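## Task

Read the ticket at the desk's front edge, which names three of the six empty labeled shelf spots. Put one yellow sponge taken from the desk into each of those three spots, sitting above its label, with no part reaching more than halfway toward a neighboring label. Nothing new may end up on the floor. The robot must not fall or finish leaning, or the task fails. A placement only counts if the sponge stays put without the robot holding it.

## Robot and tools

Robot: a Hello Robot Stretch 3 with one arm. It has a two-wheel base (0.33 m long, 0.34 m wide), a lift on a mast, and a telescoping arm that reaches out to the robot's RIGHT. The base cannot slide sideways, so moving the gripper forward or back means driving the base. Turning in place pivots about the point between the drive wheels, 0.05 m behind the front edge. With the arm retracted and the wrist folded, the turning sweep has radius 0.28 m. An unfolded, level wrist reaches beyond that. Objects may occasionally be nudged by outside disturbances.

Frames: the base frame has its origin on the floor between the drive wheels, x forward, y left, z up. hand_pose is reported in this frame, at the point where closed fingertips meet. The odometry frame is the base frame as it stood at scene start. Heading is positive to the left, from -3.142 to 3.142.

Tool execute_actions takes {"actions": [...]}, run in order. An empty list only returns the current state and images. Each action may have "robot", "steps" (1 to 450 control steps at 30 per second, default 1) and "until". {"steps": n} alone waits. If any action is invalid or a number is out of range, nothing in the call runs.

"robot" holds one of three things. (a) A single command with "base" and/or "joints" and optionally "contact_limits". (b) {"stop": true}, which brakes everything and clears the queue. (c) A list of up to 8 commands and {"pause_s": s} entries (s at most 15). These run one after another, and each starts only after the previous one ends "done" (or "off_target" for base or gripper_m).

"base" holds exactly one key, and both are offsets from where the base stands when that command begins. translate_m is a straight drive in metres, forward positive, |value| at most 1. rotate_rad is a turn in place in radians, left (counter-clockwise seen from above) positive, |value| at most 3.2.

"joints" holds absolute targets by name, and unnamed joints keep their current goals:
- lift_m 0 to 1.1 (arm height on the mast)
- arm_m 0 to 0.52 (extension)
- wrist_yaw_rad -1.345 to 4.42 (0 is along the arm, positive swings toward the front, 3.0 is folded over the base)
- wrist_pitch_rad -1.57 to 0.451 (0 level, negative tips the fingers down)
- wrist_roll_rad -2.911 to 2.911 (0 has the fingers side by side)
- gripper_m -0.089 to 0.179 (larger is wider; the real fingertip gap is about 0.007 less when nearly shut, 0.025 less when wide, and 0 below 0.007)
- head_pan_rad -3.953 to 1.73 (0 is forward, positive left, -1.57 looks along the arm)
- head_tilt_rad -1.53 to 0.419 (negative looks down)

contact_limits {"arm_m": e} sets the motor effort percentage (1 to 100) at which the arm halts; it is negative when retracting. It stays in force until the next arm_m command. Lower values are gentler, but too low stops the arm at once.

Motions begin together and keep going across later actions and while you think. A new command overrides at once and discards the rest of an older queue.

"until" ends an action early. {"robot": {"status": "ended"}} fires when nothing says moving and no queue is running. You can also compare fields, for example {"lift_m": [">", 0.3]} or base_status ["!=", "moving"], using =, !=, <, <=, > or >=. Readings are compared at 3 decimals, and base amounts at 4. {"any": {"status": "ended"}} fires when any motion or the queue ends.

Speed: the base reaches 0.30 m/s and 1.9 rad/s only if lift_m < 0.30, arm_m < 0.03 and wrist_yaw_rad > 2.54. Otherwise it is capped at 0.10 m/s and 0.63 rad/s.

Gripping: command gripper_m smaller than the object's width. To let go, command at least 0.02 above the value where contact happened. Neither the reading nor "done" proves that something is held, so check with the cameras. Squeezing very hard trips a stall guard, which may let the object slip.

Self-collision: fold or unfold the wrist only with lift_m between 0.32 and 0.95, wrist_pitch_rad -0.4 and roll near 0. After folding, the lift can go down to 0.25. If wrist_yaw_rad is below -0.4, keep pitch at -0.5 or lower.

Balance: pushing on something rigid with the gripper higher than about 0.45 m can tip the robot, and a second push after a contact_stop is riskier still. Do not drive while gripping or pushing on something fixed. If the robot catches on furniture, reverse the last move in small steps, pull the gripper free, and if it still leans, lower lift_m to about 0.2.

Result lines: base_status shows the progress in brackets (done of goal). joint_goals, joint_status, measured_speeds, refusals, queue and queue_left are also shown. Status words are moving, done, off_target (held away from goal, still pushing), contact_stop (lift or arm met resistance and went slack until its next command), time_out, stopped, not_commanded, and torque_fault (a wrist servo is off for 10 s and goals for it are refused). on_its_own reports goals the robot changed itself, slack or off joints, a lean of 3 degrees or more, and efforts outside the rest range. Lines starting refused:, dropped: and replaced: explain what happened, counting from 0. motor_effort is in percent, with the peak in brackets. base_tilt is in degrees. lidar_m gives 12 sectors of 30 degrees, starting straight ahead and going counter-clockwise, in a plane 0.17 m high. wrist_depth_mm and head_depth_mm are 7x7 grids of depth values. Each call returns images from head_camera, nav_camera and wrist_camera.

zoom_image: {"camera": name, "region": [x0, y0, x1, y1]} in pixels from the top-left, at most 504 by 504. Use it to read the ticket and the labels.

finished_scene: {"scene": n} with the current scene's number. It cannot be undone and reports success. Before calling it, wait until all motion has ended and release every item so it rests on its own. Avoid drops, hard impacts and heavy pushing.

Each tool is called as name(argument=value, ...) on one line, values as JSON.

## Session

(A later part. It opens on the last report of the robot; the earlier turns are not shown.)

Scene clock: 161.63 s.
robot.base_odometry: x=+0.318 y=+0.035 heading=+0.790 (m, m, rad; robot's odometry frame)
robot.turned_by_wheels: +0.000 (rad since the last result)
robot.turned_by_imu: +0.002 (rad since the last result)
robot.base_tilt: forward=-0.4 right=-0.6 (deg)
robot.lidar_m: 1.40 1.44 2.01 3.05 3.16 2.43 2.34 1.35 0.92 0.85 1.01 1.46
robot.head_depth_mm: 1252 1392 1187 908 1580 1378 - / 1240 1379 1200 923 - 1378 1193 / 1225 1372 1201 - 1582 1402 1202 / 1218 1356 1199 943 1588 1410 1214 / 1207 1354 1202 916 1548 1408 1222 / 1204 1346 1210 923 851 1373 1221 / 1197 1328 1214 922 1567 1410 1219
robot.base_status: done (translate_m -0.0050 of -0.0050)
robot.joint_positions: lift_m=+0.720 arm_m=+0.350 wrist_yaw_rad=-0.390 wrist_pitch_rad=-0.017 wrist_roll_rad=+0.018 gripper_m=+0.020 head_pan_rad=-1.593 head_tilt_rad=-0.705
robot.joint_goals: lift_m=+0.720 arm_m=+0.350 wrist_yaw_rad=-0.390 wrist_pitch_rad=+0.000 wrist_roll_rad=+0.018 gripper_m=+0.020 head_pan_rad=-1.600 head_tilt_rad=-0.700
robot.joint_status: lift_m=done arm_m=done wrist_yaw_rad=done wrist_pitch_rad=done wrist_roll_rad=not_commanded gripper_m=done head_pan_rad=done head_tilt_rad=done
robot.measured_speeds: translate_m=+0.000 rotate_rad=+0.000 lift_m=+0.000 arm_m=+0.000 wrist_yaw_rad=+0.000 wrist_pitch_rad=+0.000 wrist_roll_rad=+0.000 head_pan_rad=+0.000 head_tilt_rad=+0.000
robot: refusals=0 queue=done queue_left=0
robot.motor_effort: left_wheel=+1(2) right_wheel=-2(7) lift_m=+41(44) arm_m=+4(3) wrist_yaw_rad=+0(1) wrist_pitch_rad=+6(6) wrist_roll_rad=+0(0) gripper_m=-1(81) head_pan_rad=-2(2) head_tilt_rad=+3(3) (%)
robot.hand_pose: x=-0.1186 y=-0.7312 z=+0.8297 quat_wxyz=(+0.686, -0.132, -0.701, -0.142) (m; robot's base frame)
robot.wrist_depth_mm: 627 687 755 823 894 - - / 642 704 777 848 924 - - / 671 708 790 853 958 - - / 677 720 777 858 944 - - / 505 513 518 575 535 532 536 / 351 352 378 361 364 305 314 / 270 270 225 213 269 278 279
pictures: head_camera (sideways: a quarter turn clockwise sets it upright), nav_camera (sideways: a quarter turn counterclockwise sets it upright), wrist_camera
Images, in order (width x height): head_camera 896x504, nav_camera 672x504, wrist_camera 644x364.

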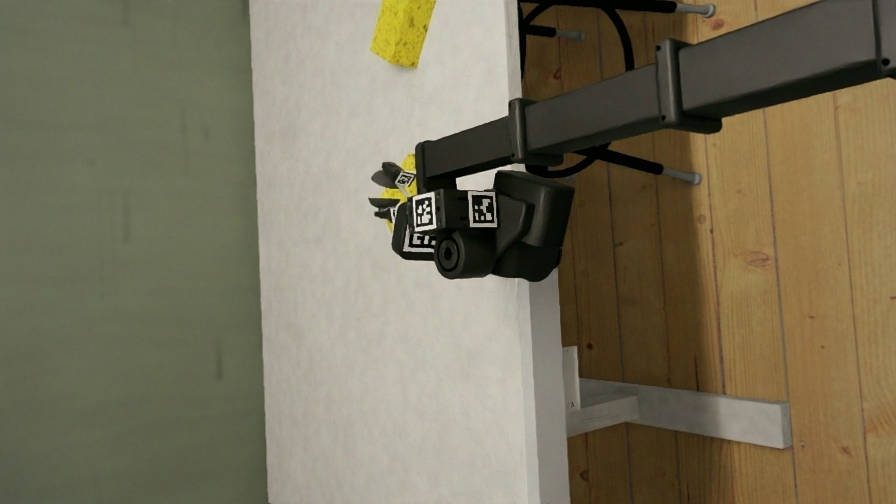

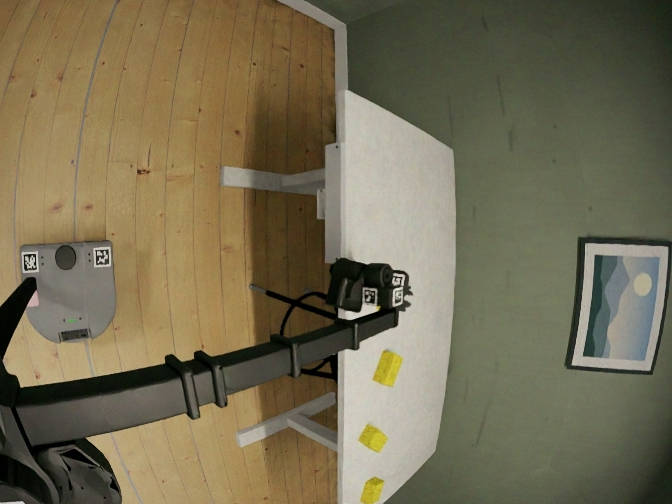

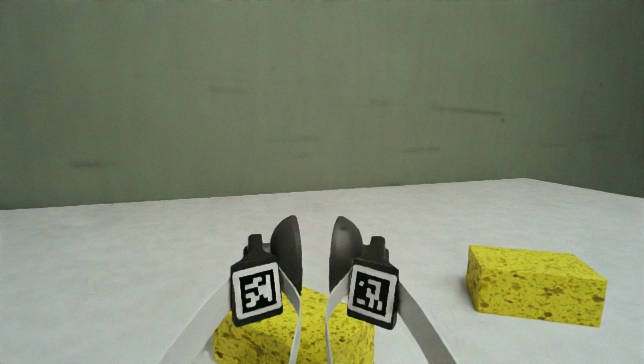

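execute_actions(actions=[{"robot":[{"joints":{"gripper_m":0.175}},{"joints":{"lift_m":0.65}},{"pause_s":0.5}],"steps":450,"until":{"robot":{"status":"ended"}}}])

execute_actions(actions=[{"robot":[{"joints":{"gripper_m":0.09}},{"pause_s":0.5}],"steps":450,"until":{"robot":{"status":"ended"}}}])

Scene clock: 168.40 s.
robot.base_odometry: x=+0.318 y=+0.035 heading=+0.790 (m, m, rad; robot's odometry frame)
robot.turned_by_wheels: +0.000 (rad since the last result)
robot.turned_by_imu: +0.002 (rad since the last result)
robot.base_tilt: forward=-0.5 right=-0.8 (deg)
robot.lidar_m: 1.40 1.44 2.02 3.06 3.17 2.43 2.34 1.35 0.92 0.85 1.01 1.45
robot.head_depth_mm: 1248 1402 1191 907 1585 1383 1227 / 1233 1375 1184 910 1618 - 1190 / 1232 1369 1194 912 - 1401 1211 / 1219 1357 1200 945 1556 1413 1207 / 1212 1351 1203 917 1549 1404 1215 / 1201 1351 1207 917 851 1377 1218 / 1191 1332 1212 921 1560 1415 1213
robot.base_status: done (translate_m -0.0050 of -0.0050)
robot.joint_positions: lift_m=+0.650 arm_m=+0.350 wrist_yaw_rad=-0.390 wrist_pitch_rad=-0.017 wrist_roll_rad=+0.018 gripper_m=+0.175 head_pan_rad=-1.593 head_tilt_rad=-0.705
robot.joint_goals: lift_m=+0.650 arm_m=+0.350 wrist_yaw_rad=-0.390 wrist_pitch_rad=+0.000 wrist_roll_rad=+0.018 gripper_m=+0.175 head_pan_rad=-1.600 head_tilt_rad=-0.700
robot.joint_status: lift_m=done arm_m=done wrist_yaw_rad=done wrist_pitch_rad=done wrist_roll_rad=not_commanded gripper_m=done head_pan_rad=done head_tilt_rad=done
robot.measured_speeds: translate_m=+0.000 rotate_rad=+0.000 lift_m=+0.000 arm_m=+0.000 wrist_yaw_rad=+0.000 wrist_pitch_rad=+0.000 wrist_roll_rad=+0.000 head_pan_rad=+0.000 head_tilt_rad=+0.000
robot: refusals=0 queue=done queue_left=0
robot.motor_effort: left_wheel=+1(1) right_wheel=-3(3) lift_m=+21(42) arm_m=+3(3) wrist_yaw_rad=+0(1) wrist_pitch_rad=+6(6) wrist_roll_rad=+0(0) gripper_m=+0(84) head_pan_rad=-3(3) head_tilt_rad=+2(3) (%)
robot.hand_pose: x=-0.1186 y=-0.7312 z=+0.7606 quat_wxyz=(+0.686, -0.132, -0.701, -0.142) (m; robot's base frame)
robot.wrist_depth_mm: 639 685 741 810 910 - - / 645 695 758 851 946 - - / 668 712 785 846 968 - - / 557 562 579 592 597 614 623 / 311 328 222 190 320 294 280 / - 214 203 187 219 220 224 / - 164 165 166 167 163 170
pictures: head_camera (sideways: a quarter turn clockwise sets it upright), nav_camera (sideways: a quarter turn counterclockwise sets it upright), wrist_camera
Images, in order (width x height): head_camera 896x504, nav_camera 672x504, wrist_camera 644x364.

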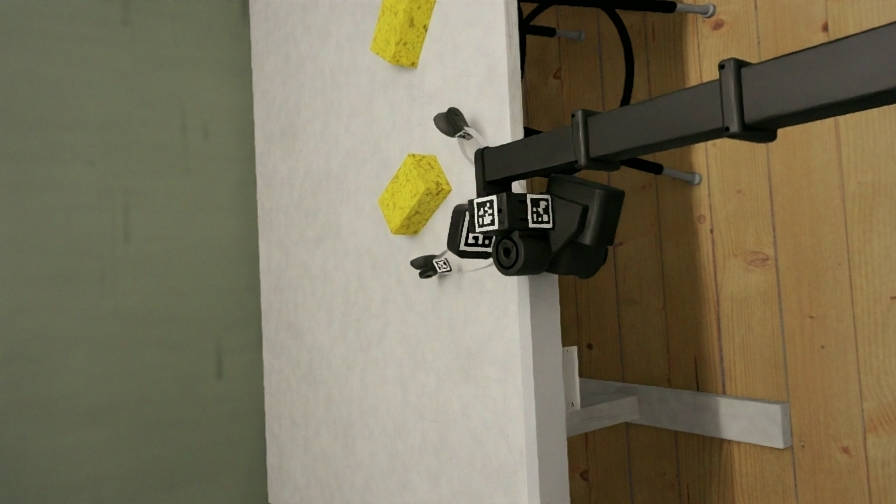

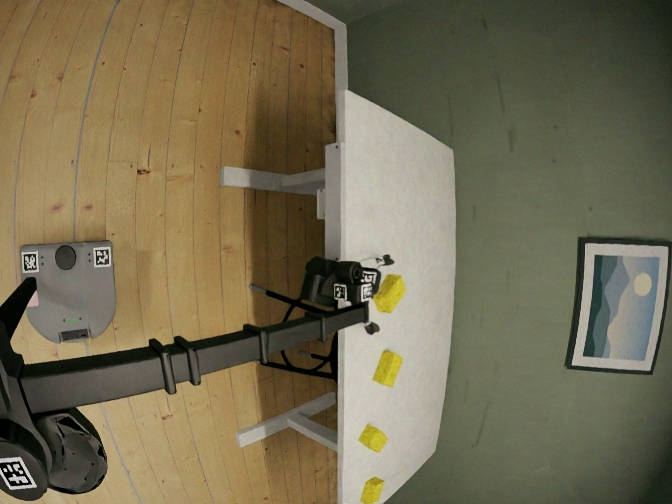

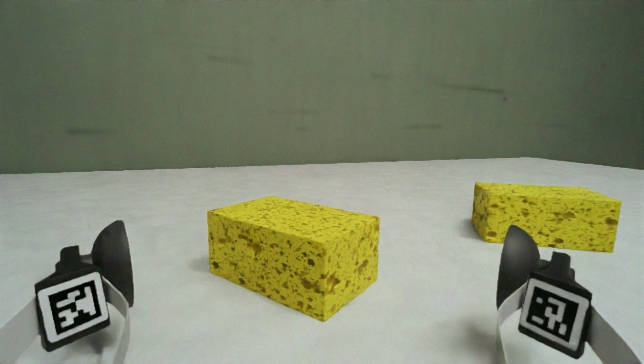

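Scene clock: 170.27 s.
robot.base_odometry: x=+0.318 y=+0.035 heading=+0.790 (m, m, rad; robot's odometry frame)
robot.turned_by_wheels: +0.000 (rad since the last result)
robot.turned_by_imu: +0.000 (rad since the last result)
robot.base_tilt: forward=-0.6 right=-0.8 (deg)
robot.lidar_m: 1.40 1.44 2.02 3.04 3.16 2.42 2.34 1.34 0.92 0.85 1.01 1.45
robot.head_depth_mm: 1252 1389 1184 908 1589 1382 1226 / 1234 1382 1189 905 1619 - 1182 / 1233 1366 1202 908 - 1401 1206 / 1224 1365 1200 945 1552 1409 1214 / 1207 1353 1194 914 1554 1402 1217 / 1204 1334 1213 921 851 1376 1213 / 1198 1333 1220 925 1557 1417 1225
robot.base_status: done (translate_m -0.0050 of -0.0050)
robot.joint_positions: lift_m=+0.650 arm_m=+0.350 wrist_yaw_rad=-0.390 wrist_pitch_rad=-0.017 wrist_roll_rad=+0.018 gripper_m=+0.090 head_pan_rad=-1.593 head_tilt_rad=-0.705
robot.joint_goals: lift_m=+0.650 arm_m=+0.350 wrist_yaw_rad=-0.390 wrist_pitch_rad=+0.000 wrist_roll_rad=+0.018 gripper_m=+0.090 head_pan_rad=-1.600 head_tilt_rad=-0.700
robot.joint_status: lift_m=done arm_m=done wrist_yaw_rad=done wrist_pitch_rad=done wrist_roll_rad=not_commanded gripper_m=done head_pan_rad=done head_tilt_rad=done
robot.measured_speeds: translate_m=+0.000 rotate_rad=+0.000 lift_m=+0.000 arm_m=+0.000 wrist_yaw_rad=+0.000 wrist_pitch_rad=+0.000 wrist_roll_rad=+0.000 head_pan_rad=+0.000 head_tilt_rad=+0.000
robot: refusals=0 queue=done queue_left=0
robot.motor_effort: left_wheel=+1(1) right_wheel=-3(3) lift_m=+21(21) arm_m=+3(3) wrist_yaw_rad=+0(0) wrist_pitch_rad=+6(6) wrist_roll_rad=+0(0) gripper_m=-1(81) head_pan_rad=-3(3) head_tilt_rad=+3(3) (%)
robot.hand_pose: x=-0.1186 y=-0.7312 z=+0.7606 quat_wxyz=(+0.686, -0.132, -0.701, -0.142) (m; robot's base frame)
robot.wrist_depth_mm: 641 684 747 821 902 - - / 643 699 775 831 940 - - / 666 710 784 871 962 - - / 555 573 575 591 605 612 624 / 310 311 215 191 322 292 282 / 213 228 202 187 211 222 224 / 163 160 165 165 167 168 169
pictures: head_camera (sideways: a quarter turn clockwise sets it upright), nav_camera (sideways: a quarter turn counterclockwise sets it upright), wrist_camera
Images, in order (width x height): head_camera 896x504, nav_camera 672x504, wrist_camera 644x364.

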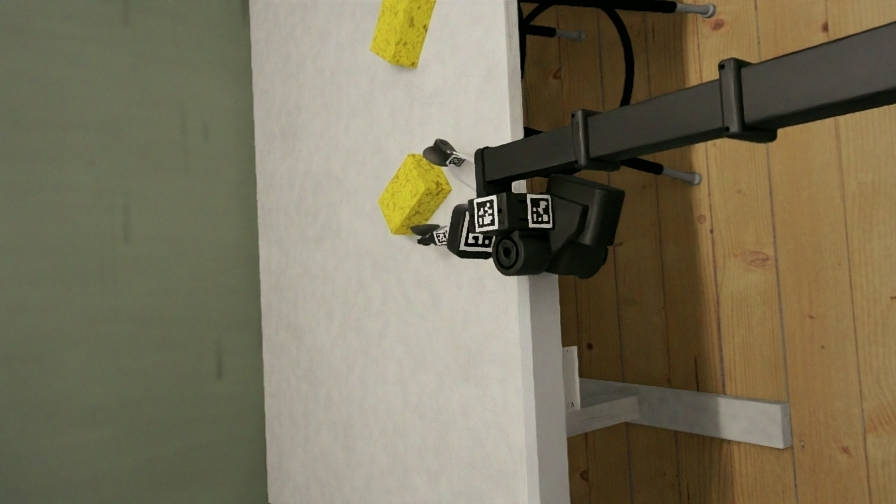

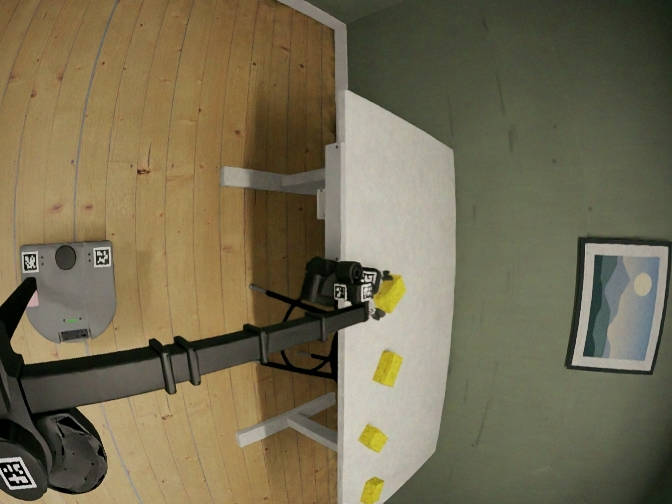

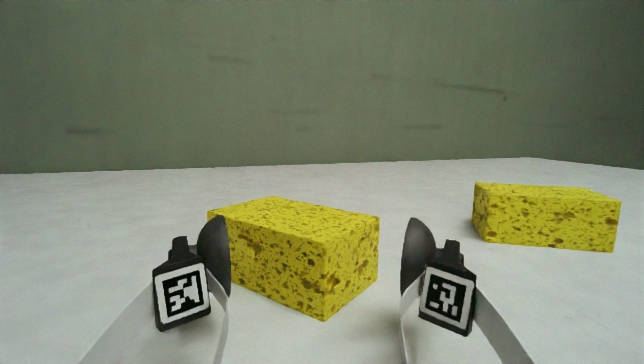

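execute_actions(actions=[{"robot":[{"joints":{"gripper_m":0.17}},{"joints":{"arm_m":0.405}},{"joints":{"gripper_m":0.04}},{"pause_s":0.5},{"joints":{"lift_m":0.72}}],"steps":450,"until":{"robot":{"status":"ended"}}}])

Scene clock: 179.87 s.
robot.base_odometry: x=+0.318 y=+0.035 heading=+0.790 (m, m, rad; robot's odometry frame)
robot.turned_by_wheels: +0.000 (rad since the last result)
robot.turned_by_imu: -0.008 (rad since the last result)
robot.base_tilt: forward=-0.5 right=-0.8 (deg)
robot.lidar_m: 1.40 1.44 1.99 3.05 3.16 2.44 2.34 2.04 0.92 0.84 1.01 1.46
robot.head_depth_mm: 1249 1398 1204 911 1559 1393 - / 1244 1377 1204 932 1677 - 1208 / 1227 1377 1209 - 1591 1403 1211 / 1220 1370 1219 - 1630 1407 1223 / 1208 1346 1219 920 1565 1417 1216 / 1196 1337 1222 925 841 1411 1217 / 1189 1317 1229 931 1351 1415 1221
robot.base_status: done (translate_m -0.0050 of -0.0050)
robot.joint_positions: lift_m=+0.720 arm_m=+0.405 wrist_yaw_rad=-0.390 wrist_pitch_rad=-0.016 wrist_roll_rad=+0.018 gripper_m=+0.040 head_pan_rad=-1.595 head_tilt_rad=-0.698
robot.joint_goals: lift_m=+0.720 arm_m=+0.405 wrist_yaw_rad=-0.390 wrist_pitch_rad=+0.000 wrist_roll_rad=+0.018 gripper_m=+0.040 head_pan_rad=-1.600 head_tilt_rad=-0.700
robot.joint_status: lift_m=done arm_m=done wrist_yaw_rad=done wrist_pitch_rad=done wrist_roll_rad=not_commanded gripper_m=done head_pan_rad=done head_tilt_rad=done
robot.measured_speeds: translate_m=+0.000 rotate_rad=+0.000 lift_m=+0.000 arm_m=+0.000 wrist_yaw_rad=+0.000 wrist_pitch_rad=+0.000 wrist_roll_rad=+0.000 head_pan_rad=+0.000 head_tilt_rad=+0.000
robot: refusals=0 queue=done queue_left=0
robot.motor_effort: left_wheel=+0(15) right_wheel=-1(21) lift_m=+41(43) arm_m=+2(22) wrist_yaw_rad=-1(7) wrist_pitch_rad=+5(36) wrist_roll_rad=+0(6) gripper_m=-1(83) head_pan_rad=-2(2) head_tilt_rad=-1(2) (%)
robot.hand_pose: x=-0.1187 y=-0.7863 z=+0.8301 quat_wxyz=(+0.687, -0.132, -0.701, -0.142) (m; robot's base frame)
robot.wrist_depth_mm: 595 634 705 772 849 965 - / 605 661 722 795 893 - - / 618 671 742 826 916 - - / 633 689 749 830 902 - - / 505 512 568 520 536 537 545 / 353 358 - 283 388 324 275 / 270 271 259 212 263 264 249
pictures: head_camera (sideways: a quarter turn clockwise sets it upright), nav_camera (sideways: a quarter turn counterclockwise sets it upright), wrist_camera
Images, in order (width x height): head_camera 896x504, nav_camera 672x504, wrist_camera 644x364.

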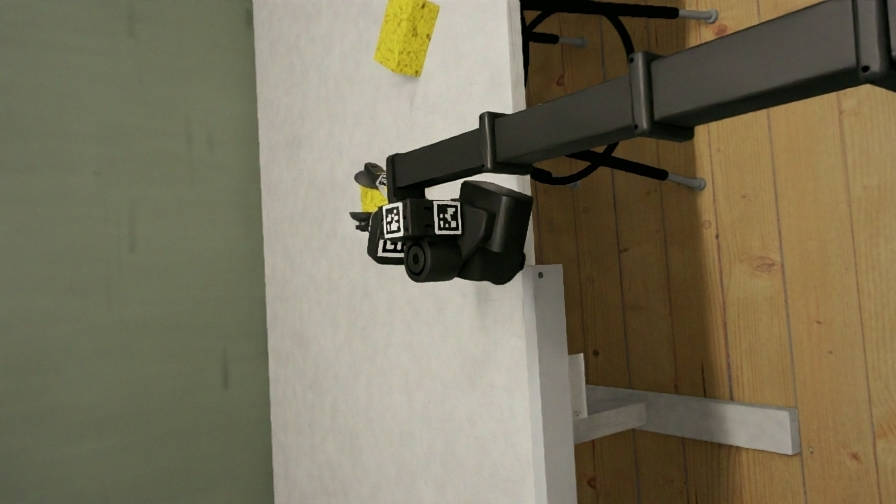

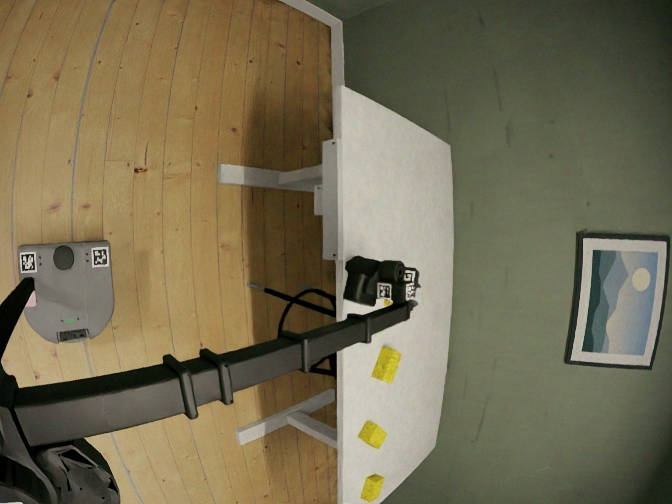

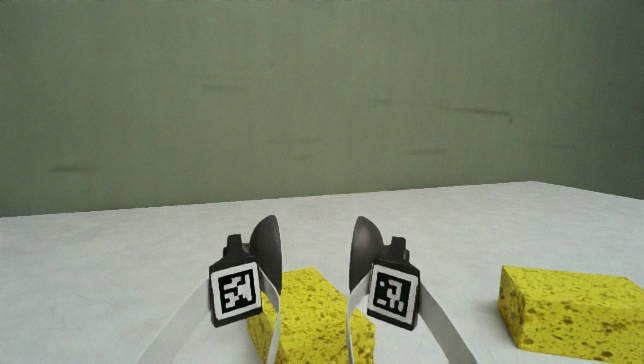

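execute_actions(actions=[{"robot":[{"joints":{"gripper_m":0.14}},{"joints":{"lift_m":0.65}},{"pause_s":0.3}],"steps":450,"until":{"robot":{"status":"ended"}}}])

Scene clock: 185.47 s.
robot.base_odometry: x=+0.318 y=+0.035 heading=+0.790 (m, m, rad; robot's odometry frame)
robot.turned_by_wheels: +0.000 (rad since the last result)
robot.turned_by_imu: +0.001 (rad since the last result)
robot.base_tilt: forward=-0.5 right=-0.8 (deg)
robot.lidar_m: 1.40 1.44 2.00 3.06 3.16 2.43 2.34 2.04 0.92 0.84 1.01 1.46
robot.head_depth_mm: 1253 1392 1202 913 1549 1398 1233 / 1242 1385 1208 916 1621 - 1180 / 1229 1360 1211 948 1555 1382 1212 / 1216 1361 1221 987 1591 1413 1220 / 1208 1349 1218 924 1566 1419 1218 / 1204 1327 1228 928 843 1413 1212 / 1189 1327 1230 931 1344 1419 1222
robot.base_status: done (translate_m -0.0050 of -0.0050)
robot.joint_positions: lift_m=+0.651 arm_m=+0.405 wrist_yaw_rad=-0.390 wrist_pitch_rad=-0.006 wrist_roll_rad=+0.018 gripper_m=+0.140 head_pan_rad=-1.595 head_tilt_rad=-0.698
robot.joint_goals: lift_m=+0.650 arm_m=+0.405 wrist_yaw_rad=-0.390 wrist_pitch_rad=+0.000 wrist_roll_rad=+0.018 gripper_m=+0.140 head_pan_rad=-1.600 head_tilt_rad=-0.700
robot.joint_status: lift_m=done arm_m=done wrist_yaw_rad=done wrist_pitch_rad=done wrist_roll_rad=not_commanded gripper_m=done head_pan_rad=done head_tilt_rad=done
robot.measured_speeds: translate_m=+0.000 rotate_rad=+0.000 lift_m=+0.000 arm_m=+0.000 wrist_yaw_rad=+0.000 wrist_pitch_rad=+0.000 wrist_roll_rad=+0.000 head_pan_rad=+0.000 head_tilt_rad=+0.000
robot: refusals=0 queue=done queue_left=0
robot.motor_effort: left_wheel=+0(0) right_wheel=-1(1) lift_m=+16(40) arm_m=+1(2) wrist_yaw_rad=+0(0) wrist_pitch_rad=+2(5) wrist_roll_rad=+0(0) gripper_m=-1(79) head_pan_rad=-3(2) head_tilt_rad=-1(1) (%)
robot.hand_pose: x=-0.1189 y=-0.7865 z=+0.7637 quat_wxyz=(+0.687, -0.136, -0.700, -0.138) (m; robot's base frame)
robot.wrist_depth_mm: 591 641 704 767 854 - - / 605 655 713 781 881 - - / 621 668 724 822 905 - - / 609 622 640 643 662 669 695 / 327 362 304 199 341 278 238 / 225 - 224 194 229 - 233 / - 163 172 172 173 166 176
pictures: head_camera (sideways: a quarter turn clockwise sets it upright), nav_camera (sideways: a quarter turn counterclockwise sets it upright), wrist_camera
Images, in order (width x height): head_camera 896x504, nav_camera 672x504, wrist_camera 644x364.

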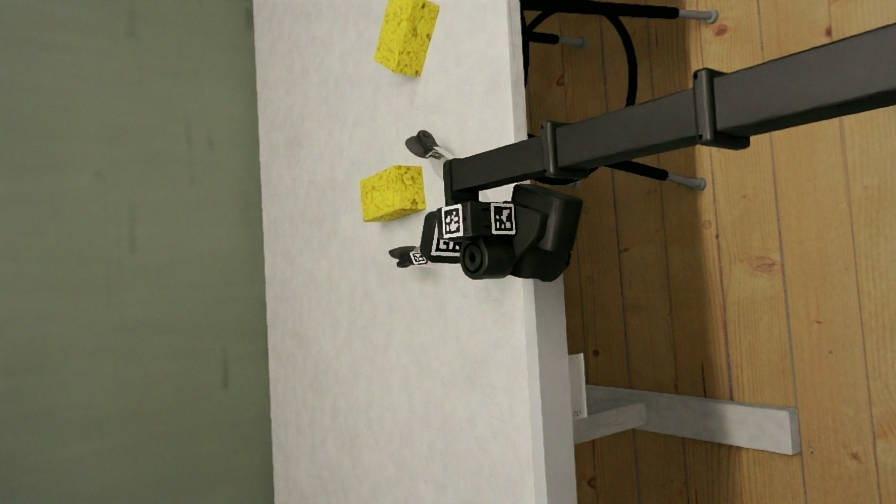

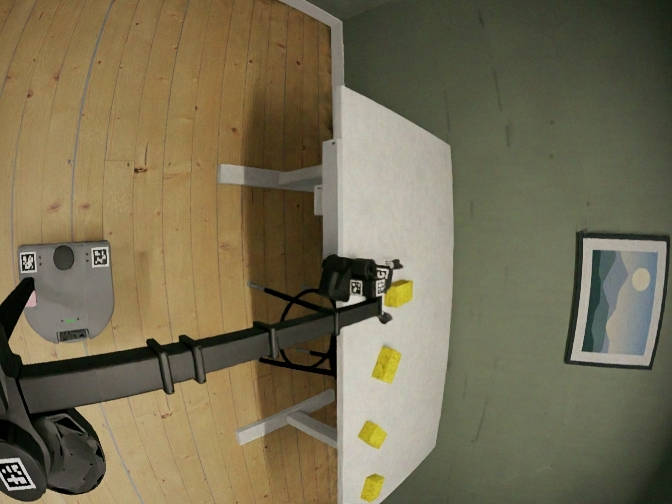

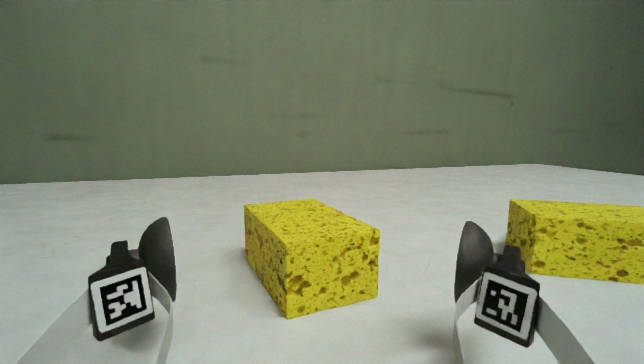

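execute_actions(actions=[{"robot":[{"joints":{"arm_m":0.27}},{"base":{"translate_m":-0.14},"joints":{"wrist_yaw_rad":0.1,"gripper_m":0.15}},{"joints":{"arm_m":0.37}}],"steps":450,"until":{"robot":{"status":"ended"}}}])

Scene clock: 195.50 s.
robot.base_odometry: x=+0.219 y=-0.065 heading=+0.790 (m, m, rad; robot's odometry frame)
robot.turned_by_wheels: +0.000 (rad since the last result)
robot.turned_by_imu: +0.001 (rad since the last result)
robot.base_tilt: forward=-0.4 right=-0.8 (deg)
robot.lidar_m: 1.54 1.58 2.19 3.07 3.17 2.29 2.20 2.05 0.85 0.82 1.06 1.59
robot.head_depth_mm: 1252 1405 1197 916 1641 1399 1228 / 1238 1389 1213 910 1345 - 1183 / 1232 1378 1214 942 1592 1412 1212 / 1217 1366 1215 957 1581 1390 1208 / 1224 1353 1222 933 1597 1412 1221 / 1204 1336 1221 929 1564 1412 1216 / 1186 1331 1228 934 1365 1399 1231
robot.base_status: done (translate_m -0.1400 of -0.1400)
robot.joint_positions: lift_m=+0.650 arm_m=+0.370 wrist_yaw_rad=+0.099 wrist_pitch_rad=-0.016 wrist_roll_rad=+0.018 gripper_m=+0.150 head_pan_rad=-1.595 head_tilt_rad=-0.698
robot.joint_goals: lift_m=+0.650 arm_m=+0.370 wrist_yaw_rad=+0.100 wrist_pitch_rad=+0.000 wrist_roll_rad=+0.018 gripper_m=+0.150 head_pan_rad=-1.600 head_tilt_rad=-0.700
robot.joint_status: lift_m=done arm_m=done wrist_yaw_rad=done wrist_pitch_rad=done wrist_roll_rad=not_commanded gripper_m=done head_pan_rad=done head_tilt_rad=done
robot.measured_speeds: translate_m=+0.000 rotate_rad=+0.000 lift_m=+0.000 arm_m=+0.000 wrist_yaw_rad=+0.000 wrist_pitch_rad=+0.000 wrist_roll_rad=+0.000 head_pan_rad=+0.000 head_tilt_rad=+0.000
robot: refusals=0 queue=done queue_left=0
robot.motor_effort: left_wheel=+0(4) right_wheel=-1(5) lift_m=+21(22) arm_m=+2(10) wrist_yaw_rad=+1(1) wrist_pitch_rad=+5(6) wrist_roll_rad=+0(0) gripper_m=-1(47) head_pan_rad=-3(2) head_tilt_rad=-1(1) (%)
robot.hand_pose: x=+0.0038 y=-0.7692 z=+0.7609 quat_wxyz=(+0.700, +0.041, -0.712, +0.029) (m; robot's base frame)
robot.wrist_depth_mm: 811 795 773 750 732 706 696 / 836 818 797 755 749 712 705 / 855 829 807 783 776 742 736 / 557 566 578 588 606 621 629 / 311 343 316 207 323 361 302 / 222 - 217 209 220 - 198 / - 161 165 166 167 160 170
pictures: head_camera (sideways: a quarter turn clockwise sets it upright), nav_camera (sideways: a quarter turn counterclockwise sets it upright), wrist_camera
Images, in order (width x height): head_camera 896x504, nav_camera 672x504, wrist_camera 644x364.

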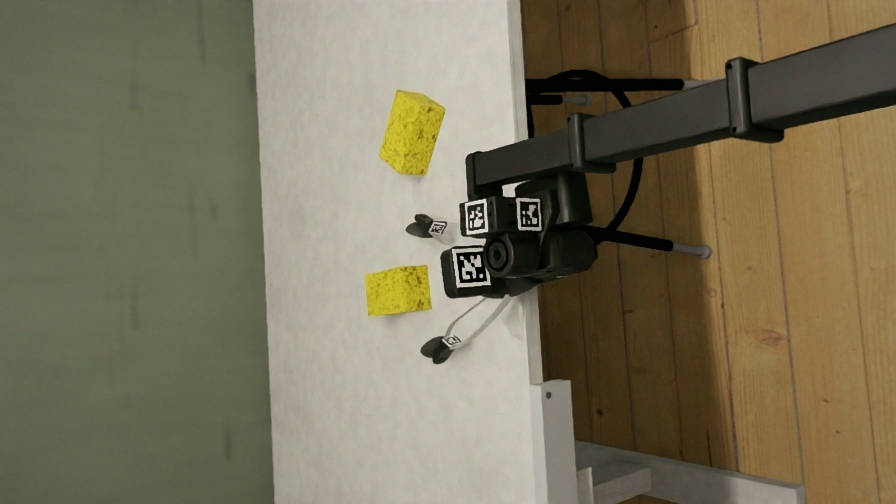

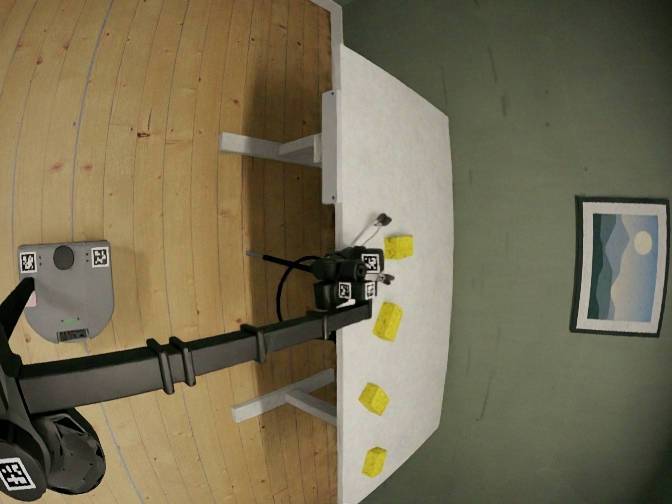

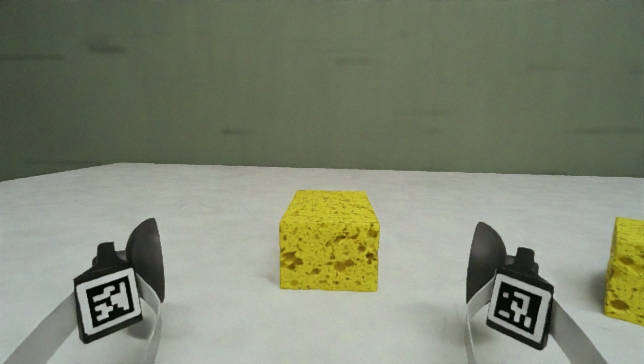

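execute_actions(actions=[{"robot":[{"joints":{"arm_m":0.435}},{"joints":{"gripper_m":0.025}},{"pause_s":0.5},{"joints":{"lift_m":0.71}}],"steps":450,"until":{"robot":{"status":"ended"}}}])

Scene clock: 202.07 s.
robot.base_odometry: x=+0.219 y=-0.065 heading=+0.790 (m, m, rad; robot's odometry frame)
robot.turned_by_wheels: +0.000 (rad since the last result)
robot.turned_by_imu: -0.011 (rad since the last result)
robot.base_tilt: forward=-0.5 right=-0.7 (deg)
robot.lidar_m: 1.54 1.58 2.16 3.06 3.11 2.30 2.20 2.07 0.85 0.82 1.06 1.60
robot.head_depth_mm: 1251 1409 1209 913 1673 1438 - / 1244 1388 1214 920 1174 - 1210 / 1231 1369 1215 - 1642 1410 1214 / 1230 1359 1272 - 1601 1381 1216 / 1215 1344 1221 900 1599 1420 1221 / 1195 1340 1231 929 1558 1416 1220 / 1189 1320 1235 929 816 1416 1219
robot.base_status: done (translate_m -0.1400 of -0.1400)
robot.joint_positions: lift_m=+0.710 arm_m=+0.435 wrist_yaw_rad=+0.100 wrist_pitch_rad=-0.018 wrist_roll_rad=+0.019 gripper_m=+0.026 head_pan_rad=-1.595 head_tilt_rad=-0.697
robot.joint_goals: lift_m=+0.710 arm_m=+0.435 wrist_yaw_rad=+0.100 wrist_pitch_rad=+0.000 wrist_roll_rad=+0.019 gripper_m=+0.025 head_pan_rad=-1.600 head_tilt_rad=-0.700
robot.joint_status: lift_m=done arm_m=done wrist_yaw_rad=done wrist_pitch_rad=done wrist_roll_rad=not_commanded gripper_m=done head_pan_rad=done head_tilt_rad=done
robot.measured_speeds: translate_m=+0.000 rotate_rad=+0.000 lift_m=+0.000 arm_m=+0.000 wrist_yaw_rad=+0.000 wrist_pitch_rad=+0.000 wrist_roll_rad=+0.000 head_pan_rad=+0.000 head_tilt_rad=+0.000
robot: refusals=0 queue=done queue_left=0
robot.motor_effort: left_wheel=+0(12) right_wheel=-2(18) lift_m=+41(42) arm_m=+3(24) wrist_yaw_rad=+0(3) wrist_pitch_rad=+6(33) wrist_roll_rad=+0(1) gripper_m=-18(90) head_pan_rad=+0(2) head_tilt_rad=-2(2) (%)
robot.hand_pose: x=+0.0041 y=-0.8342 z=+0.8196 quat_wxyz=(+0.700, +0.042, -0.712, +0.028) (m; robot's base frame)
robot.wrist_depth_mm: 730 718 709 694 672 669 650 / 754 744 724 705 687 670 662 / 767 761 741 723 702 688 670 / 808 769 752 743 707 709 687 / 476 480 507 204 540 498 507 / 332 335 142 146 301 342 348 / 255 253 244 147 247 260 263
pictures: head_camera (sideways: a quarter turn clockwise sets it upright), nav_camera (sideways: a quarter turn counterclockwise sets it upright), wrist_camera
Images, in order (width x height): head_camera 896x504, nav_camera 672x504, wrist_camera 644x364.

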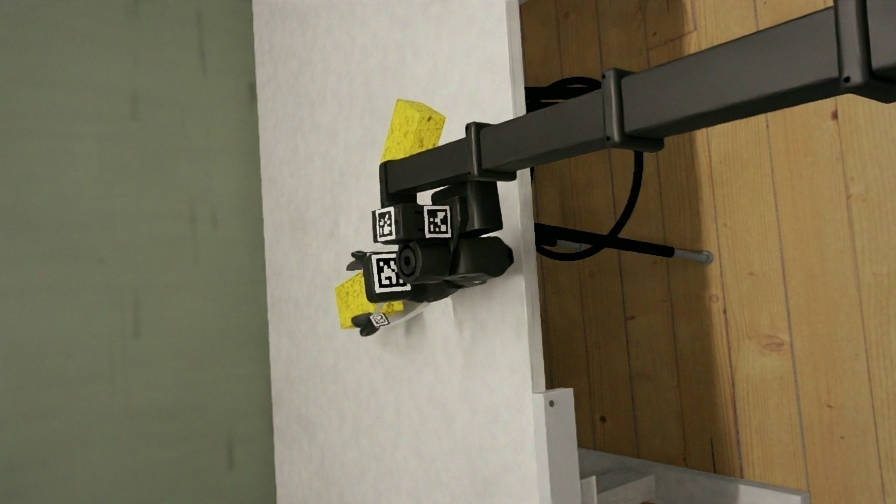

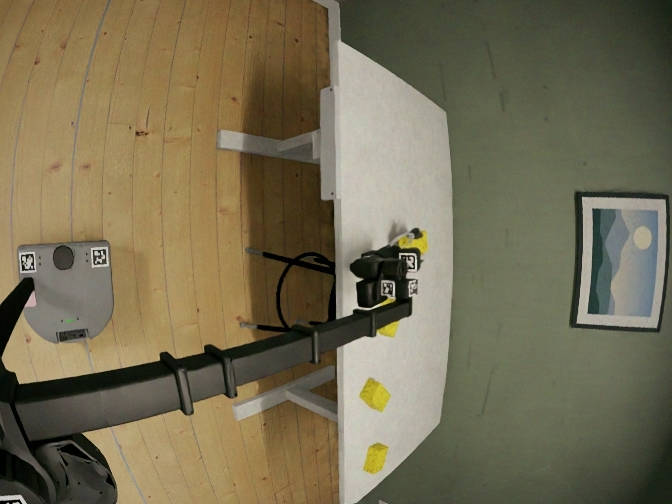

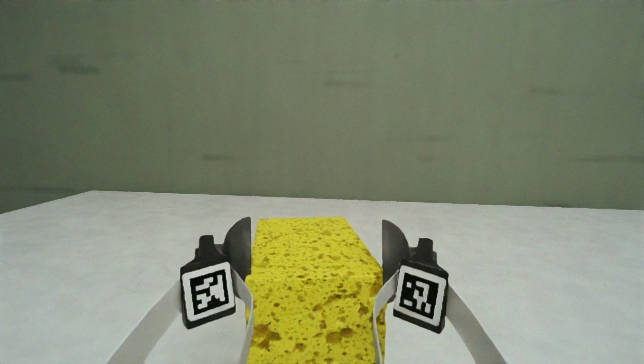

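execute_actions(actions=[{"robot":[{"joints":{"arm_m":0.0}},{"base":{"rotate_rad":1.57},"joints":{"head_pan_rad":0,"head_tilt_rad":-0.3}},{"base":{"translate_m":1.0},"joints":{"lift_m":0.6}},{"base":{"translate_m":0.6}}],"steps":450,"until":{"robot":{"status":"ended"}}},{"steps":450,"until":{"robot":{"status":"ended"}}}])

Scene clock: 239.13 s.
robot.base_odometry: x=-0.916 y=+1.063 heading=+2.360 (m, m, rad; robot's odometry frame)
robot.turned_by_wheels: +1.570 (rad since the last result)
robot.turned_by_imu: +1.573 (rad since the last result)
robot.base_tilt: forward=-0.5 right=-0.9 (deg)
robot.lidar_m: 1.45 1.63 2.09 2.22 2.31 2.68 2.42 2.18 1.60 1.53 1.39 1.56
robot.head_depth_mm: 1522 1582 1634 1750 1796 1869 1587 / 1503 1571 1656 1747 1807 1894 1597 / 1498 1577 1644 1736 1792 1828 1591 / 1493 1577 1654 1754 1834 1940 1597 / 1515 1580 1659 1753 1843 1932 1618 / 1501 1574 1658 1745 1837 1931 1625 / 1489 1559 1647 1731 1815 1909 1625
robot.base_status: done (translate_m +0.6000 of +0.6000)
robot.joint_positions: lift_m=+0.600 arm_m=+0.000 wrist_yaw_rad=+0.100 wrist_pitch_rad=-0.020 wrist_roll_rad=+0.019 gripper_m=+0.026 head_pan_rad=-0.007 head_tilt_rad=-0.309
robot.joint_goals: lift_m=+0.600 arm_m=+0.000 wrist_yaw_rad=+0.100 wrist_pitch_rad=+0.000 wrist_roll_rad=+0.019 gripper_m=+0.025 head_pan_rad=+0.000 head_tilt_rad=-0.300
robot.joint_status: lift_m=done arm_m=done wrist_yaw_rad=done wrist_pitch_rad=done wrist_roll_rad=not_commanded gripper_m=done head_pan_rad=done head_tilt_rad=done
robot.measured_speeds: translate_m=+0.000 rotate_rad=+0.000 lift_m=+0.000 arm_m=+0.000 wrist_yaw_rad=+0.000 wrist_pitch_rad=+0.000 wrist_roll_rad=+0.000 head_pan_rad=+0.000 head_tilt_rad=+0.000
robot: refusals=0 queue=done queue_left=0
robot.motor_effort: left_wheel=-3(7) right_wheel=+1(5) lift_m=+21(41) arm_m=-4(8) wrist_yaw_rad=+0(0) wrist_pitch_rad=+7(7) wrist_roll_rad=+0(0) gripper_m=-17(18) head_pan_rad=+3(31) head_tilt_rad=+5(32) (%)
robot.hand_pose: x=+0.0041 y=-0.3998 z=+0.7100 quat_wxyz=(+0.700, +0.043, -0.712, +0.028) (m; robot's base frame)
robot.wrist_depth_mm: - - - - - - - / - - - - - - - / - - - - - - - / - - - - - - - / - - - 203 - - - / - - 142 145 - - - / - - - 147 - - -
pictures: head_camera (sideways: a quarter turn clockwise sets it upright), nav_camera (sideways: a quarter turn counterclockwise sets it upright), wrist_camera
Images, in order (width x height): head_camera 896x504, nav_camera 672x504, wrist_camera 644x364.

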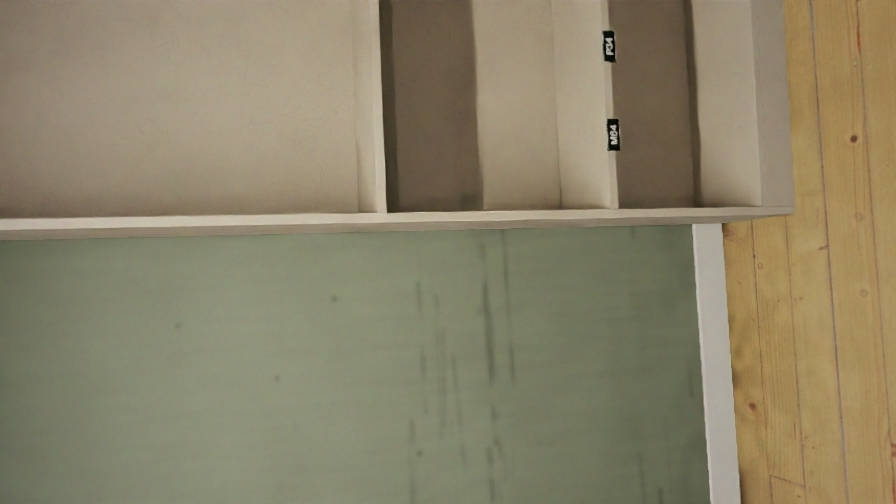

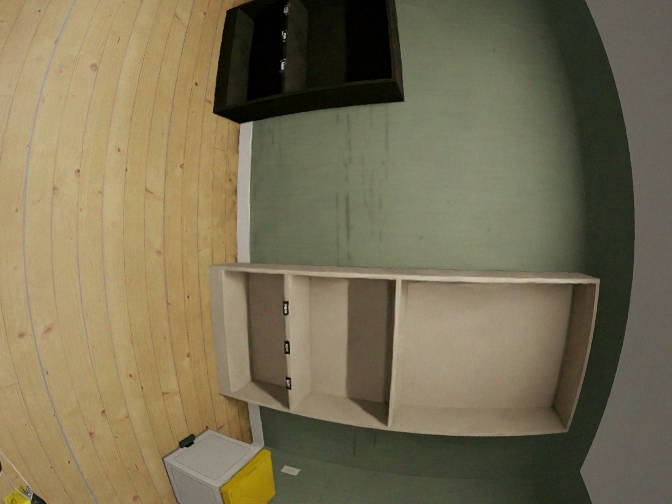

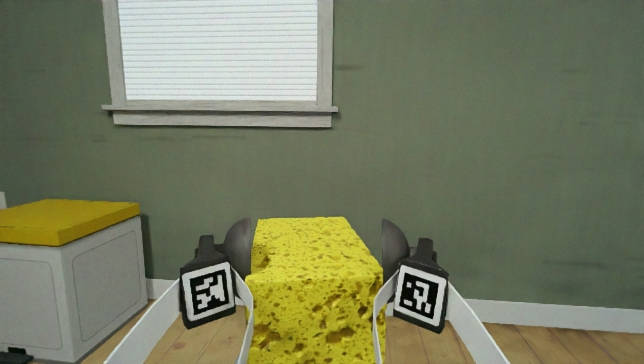

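execute_actions(actions=[{"robot":[{"base":{"translate_m":0.85}},{"base":{"rotate_rad":1.57},"joints":{"head_pan_rad":-1.57,"head_tilt_rad":-0.9}},{"base":{"translate_m":-0.27},"joints":{"lift_m":0.42}}],"steps":450,"until":{"robot":{"status":"ended"}}},{"steps":450,"until":{"robot":{"status":"ended"}}}])

Scene clock: 259.53 s.
robot.base_odometry: x=-1.329 y=+1.853 heading=-2.354 (m, m, rad; robot's odometry frame)
robot.turned_by_wheels: +1.570 (rad since the last result)
robot.turned_by_imu: +1.560 (rad since the last result)
robot.base_tilt: forward=-0.5 right=-0.8 (deg)
robot.lidar_m: 2.50 2.59 3.52 3.87 1.80 1.30 0.83 0.86 0.88 0.60 0.92 1.19
robot.head_depth_mm: 596 881 1036 1010 1333 1270 1134 / 571 876 1032 1008 1341 1273 1170 / 571 874 1030 1013 1343 1273 1174 / 573 871 1025 1015 1316 1267 1121 / 574 866 998 995 1304 1268 1144 / 567 673 823 1235 1445 1275 1139 / 733 893 1040 1261 1438 1279 1145
robot.base_status: done (translate_m -0.2700 of -0.2700)
robot.joint_positions: lift_m=+0.420 arm_m=+0.000 wrist_yaw_rad=+0.100 wrist_pitch_rad=-0.020 wrist_roll_rad=+0.019 gripper_m=+0.026 head_pan_rad=-1.563 head_tilt_rad=-0.889
robot.joint_goals: lift_m=+0.420 arm_m=+0.000 wrist_yaw_rad=+0.100 wrist_pitch_rad=+0.000 wrist_roll_rad=+0.019 gripper_m=+0.025 head_pan_rad=-1.570 head_tilt_rad=-0.900
robot.joint_status: lift_m=done arm_m=done wrist_yaw_rad=done wrist_pitch_rad=done wrist_roll_rad=not_commanded gripper_m=done head_pan_rad=done head_tilt_rad=done
robot.measured_speeds: translate_m=+0.000 rotate_rad=+0.000 lift_m=+0.000 arm_m=+0.000 wrist_yaw_rad=+0.000 wrist_pitch_rad=+0.000 wrist_roll_rad=+0.000 head_pan_rad=+0.000 head_tilt_rad=+0.000
robot: refusals=0 queue=done queue_left=0
robot.motor_effort: left_wheel=-2(6) right_wheel=+1(4) lift_m=+21(21) arm_m=-4(5) wrist_yaw_rad=+0(1) wrist_pitch_rad=+7(7) wrist_roll_rad=-1(0) gripper_m=-18(17) head_pan_rad=-2(33) head_tilt_rad=-6(41) (%)
robot.hand_pose: x=+0.0041 y=-0.3998 z=+0.5300 quat_wxyz=(+0.700, +0.043, -0.712, +0.028) (m; robot's base frame)
robot.wrist_depth_mm: 652 627 409 566 546 538 521 / 666 657 420 572 563 544 530 / 675 673 426 590 583 560 542 / 703 684 442 450 460 468 478 / 726 710 438 203 598 588 326 / 753 734 141 145 610 602 587 / 765 748 398 147 642 620 596
pictures: head_camera (sideways: a quarter turn clockwise sets it upright), nav_camera (sideways: a quarter turn counterclockwise sets it upright), wrist_camera
Images, in order (width x height): head_camera 896x504, nav_camera 672x504, wrist_camera 644x364.

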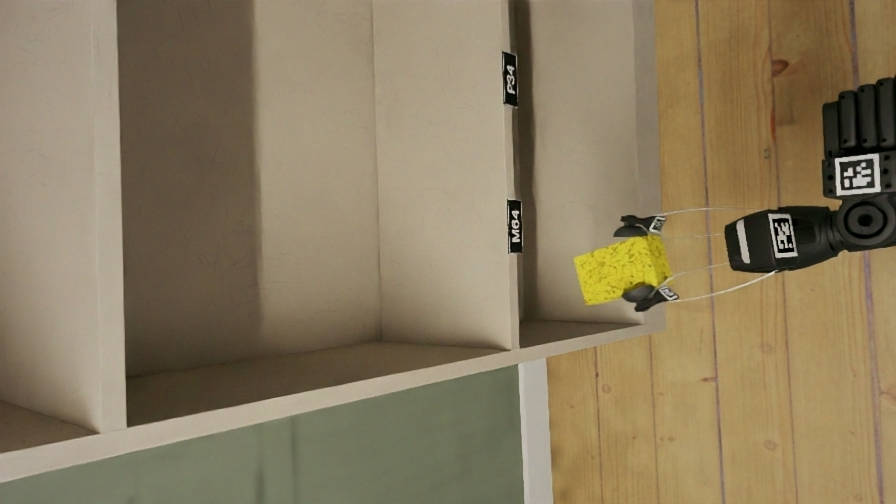

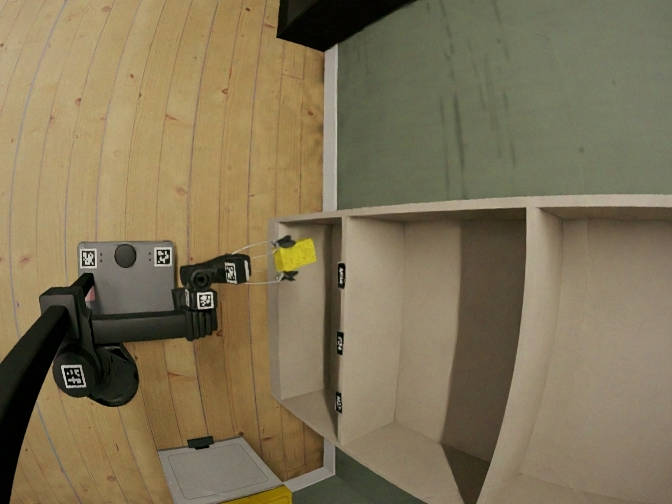

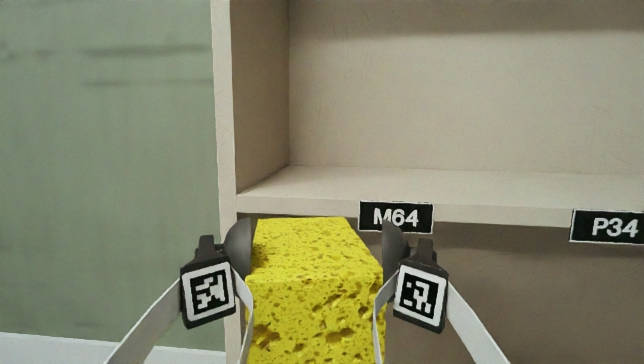

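execute_actions(actions=[{"robot":[{"base":{"translate_m":-0.05},"joints":{"lift_m":0.51,"wrist_yaw_rad":0.0}},{"joints":{"arm_m":0.34}},{"joints":{"lift_m":0.47}}],"steps":450,"until":{"robot":{"status":"ended"}}}])

Scene clock: 272.30 s.
robot.base_odometry: x=-1.293 y=+1.889 heading=-2.354 (m, m, rad; robot's odometry frame)
robot.turned_by_wheels: +0.000 (rad since the last result)
robot.turned_by_imu: +0.002 (rad since the last result)
robot.base_tilt: forward=-0.5 right=-0.9 (deg)
robot.lidar_m: 2.55 2.65 3.60 3.30 1.73 1.25 0.78 0.81 0.83 0.67 0.62 1.23
robot.head_depth_mm: 595 878 1044 1009 1340 1278 1137 / 569 877 1040 1011 1346 1301 - / 571 871 1025 1036 1294 1285 1139 / 571 872 1030 1004 1314 1274 1142 / 573 868 1023 1016 1319 1268 1139 / 575 844 918 948 1412 1281 1140 / 549 639 994 1259 1443 1274 1143
robot.base_status: done (translate_m -0.0500 of -0.0500)
robot.joint_positions: lift_m=+0.470 arm_m=+0.340 wrist_yaw_rad=+0.001 wrist_pitch_rad=-0.020 wrist_roll_rad=+0.019 gripper_m=+0.026 head_pan_rad=-1.563 head_tilt_rad=-0.889
robot.joint_goals: lift_m=+0.470 arm_m=+0.340 wrist_yaw_rad=+0.000 wrist_pitch_rad=+0.000 wrist_roll_rad=+0.019 gripper_m=+0.025 head_pan_rad=-1.570 head_tilt_rad=-0.900
robot.joint_status: lift_m=done arm_m=done wrist_yaw_rad=done wrist_pitch_rad=done wrist_roll_rad=not_commanded gripper_m=done head_pan_rad=done head_tilt_rad=done
robot.measured_speeds: translate_m=+0.000 rotate_rad=+0.000 lift_m=+0.000 arm_m=+0.000 wrist_yaw_rad=+0.000 wrist_pitch_rad=+0.000 wrist_roll_rad=+0.000 head_pan_rad=+0.000 head_tilt_rad=+0.000
robot: refusals=0 queue=done queue_left=0
robot.motor_effort: left_wheel=-2(6) right_wheel=+1(3) lift_m=+22(43) arm_m=+3(2) wrist_yaw_rad=-1(1) wrist_pitch_rad=+7(7) wrist_roll_rad=+0(0) gripper_m=-17(18) head_pan_rad=-2(3) head_tilt_rad=-6(6) (%)
robot.hand_pose: x=-0.0213 y=-0.7404 z=+0.5799 quat_wxyz=(+0.701, +0.007, -0.713, -0.007) (m; robot's base frame)
robot.wrist_depth_mm: 238 256 253 252 250 249 247 / 240 262 260 259 258 255 254 / 240 270 268 266 263 261 261 / 242 277 276 270 271 269 268 / 242 284 281 202 277 276 276 / 232 262 142 145 236 270 272 / 199 201 192 147 194 205 206
pictures: head_camera (sideways: a quarter turn clockwise sets it upright), nav_camera (sideways: a quarter turn counterclockwise sets it upright), wrist_camera
Images, in order (width x height): head_camera 896x504, nav_camera 672x504, wrist_camera 644x364.

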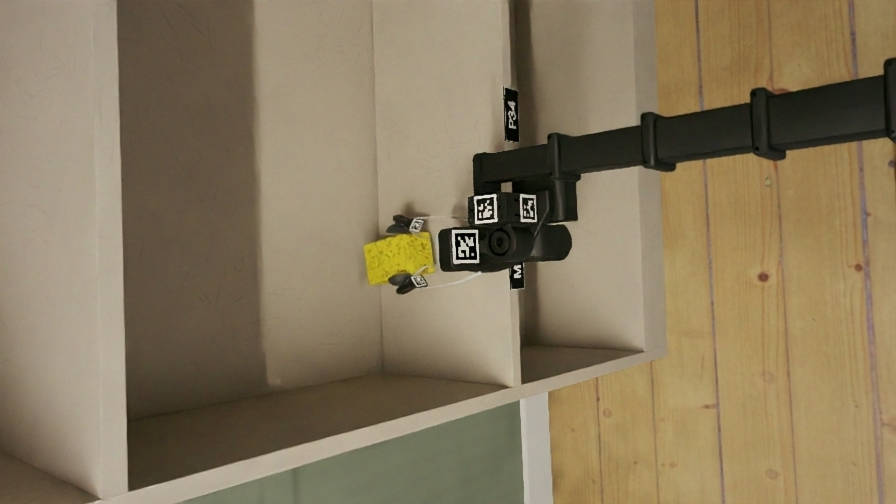

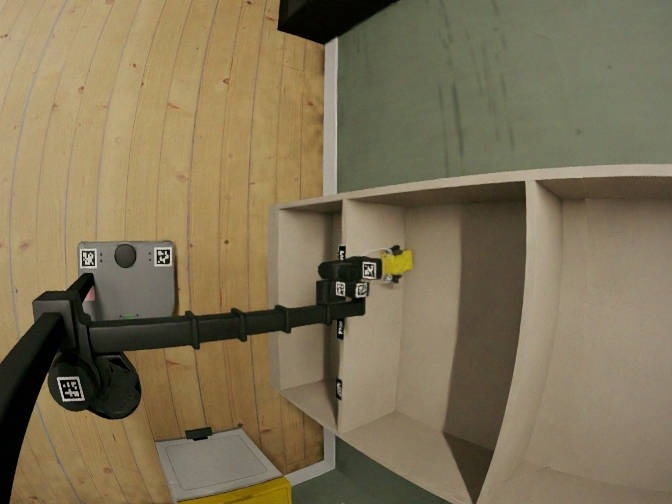

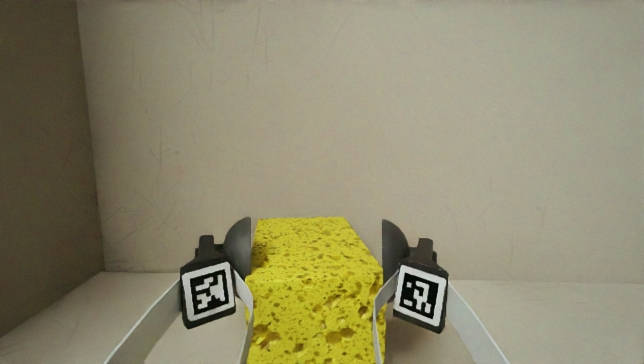

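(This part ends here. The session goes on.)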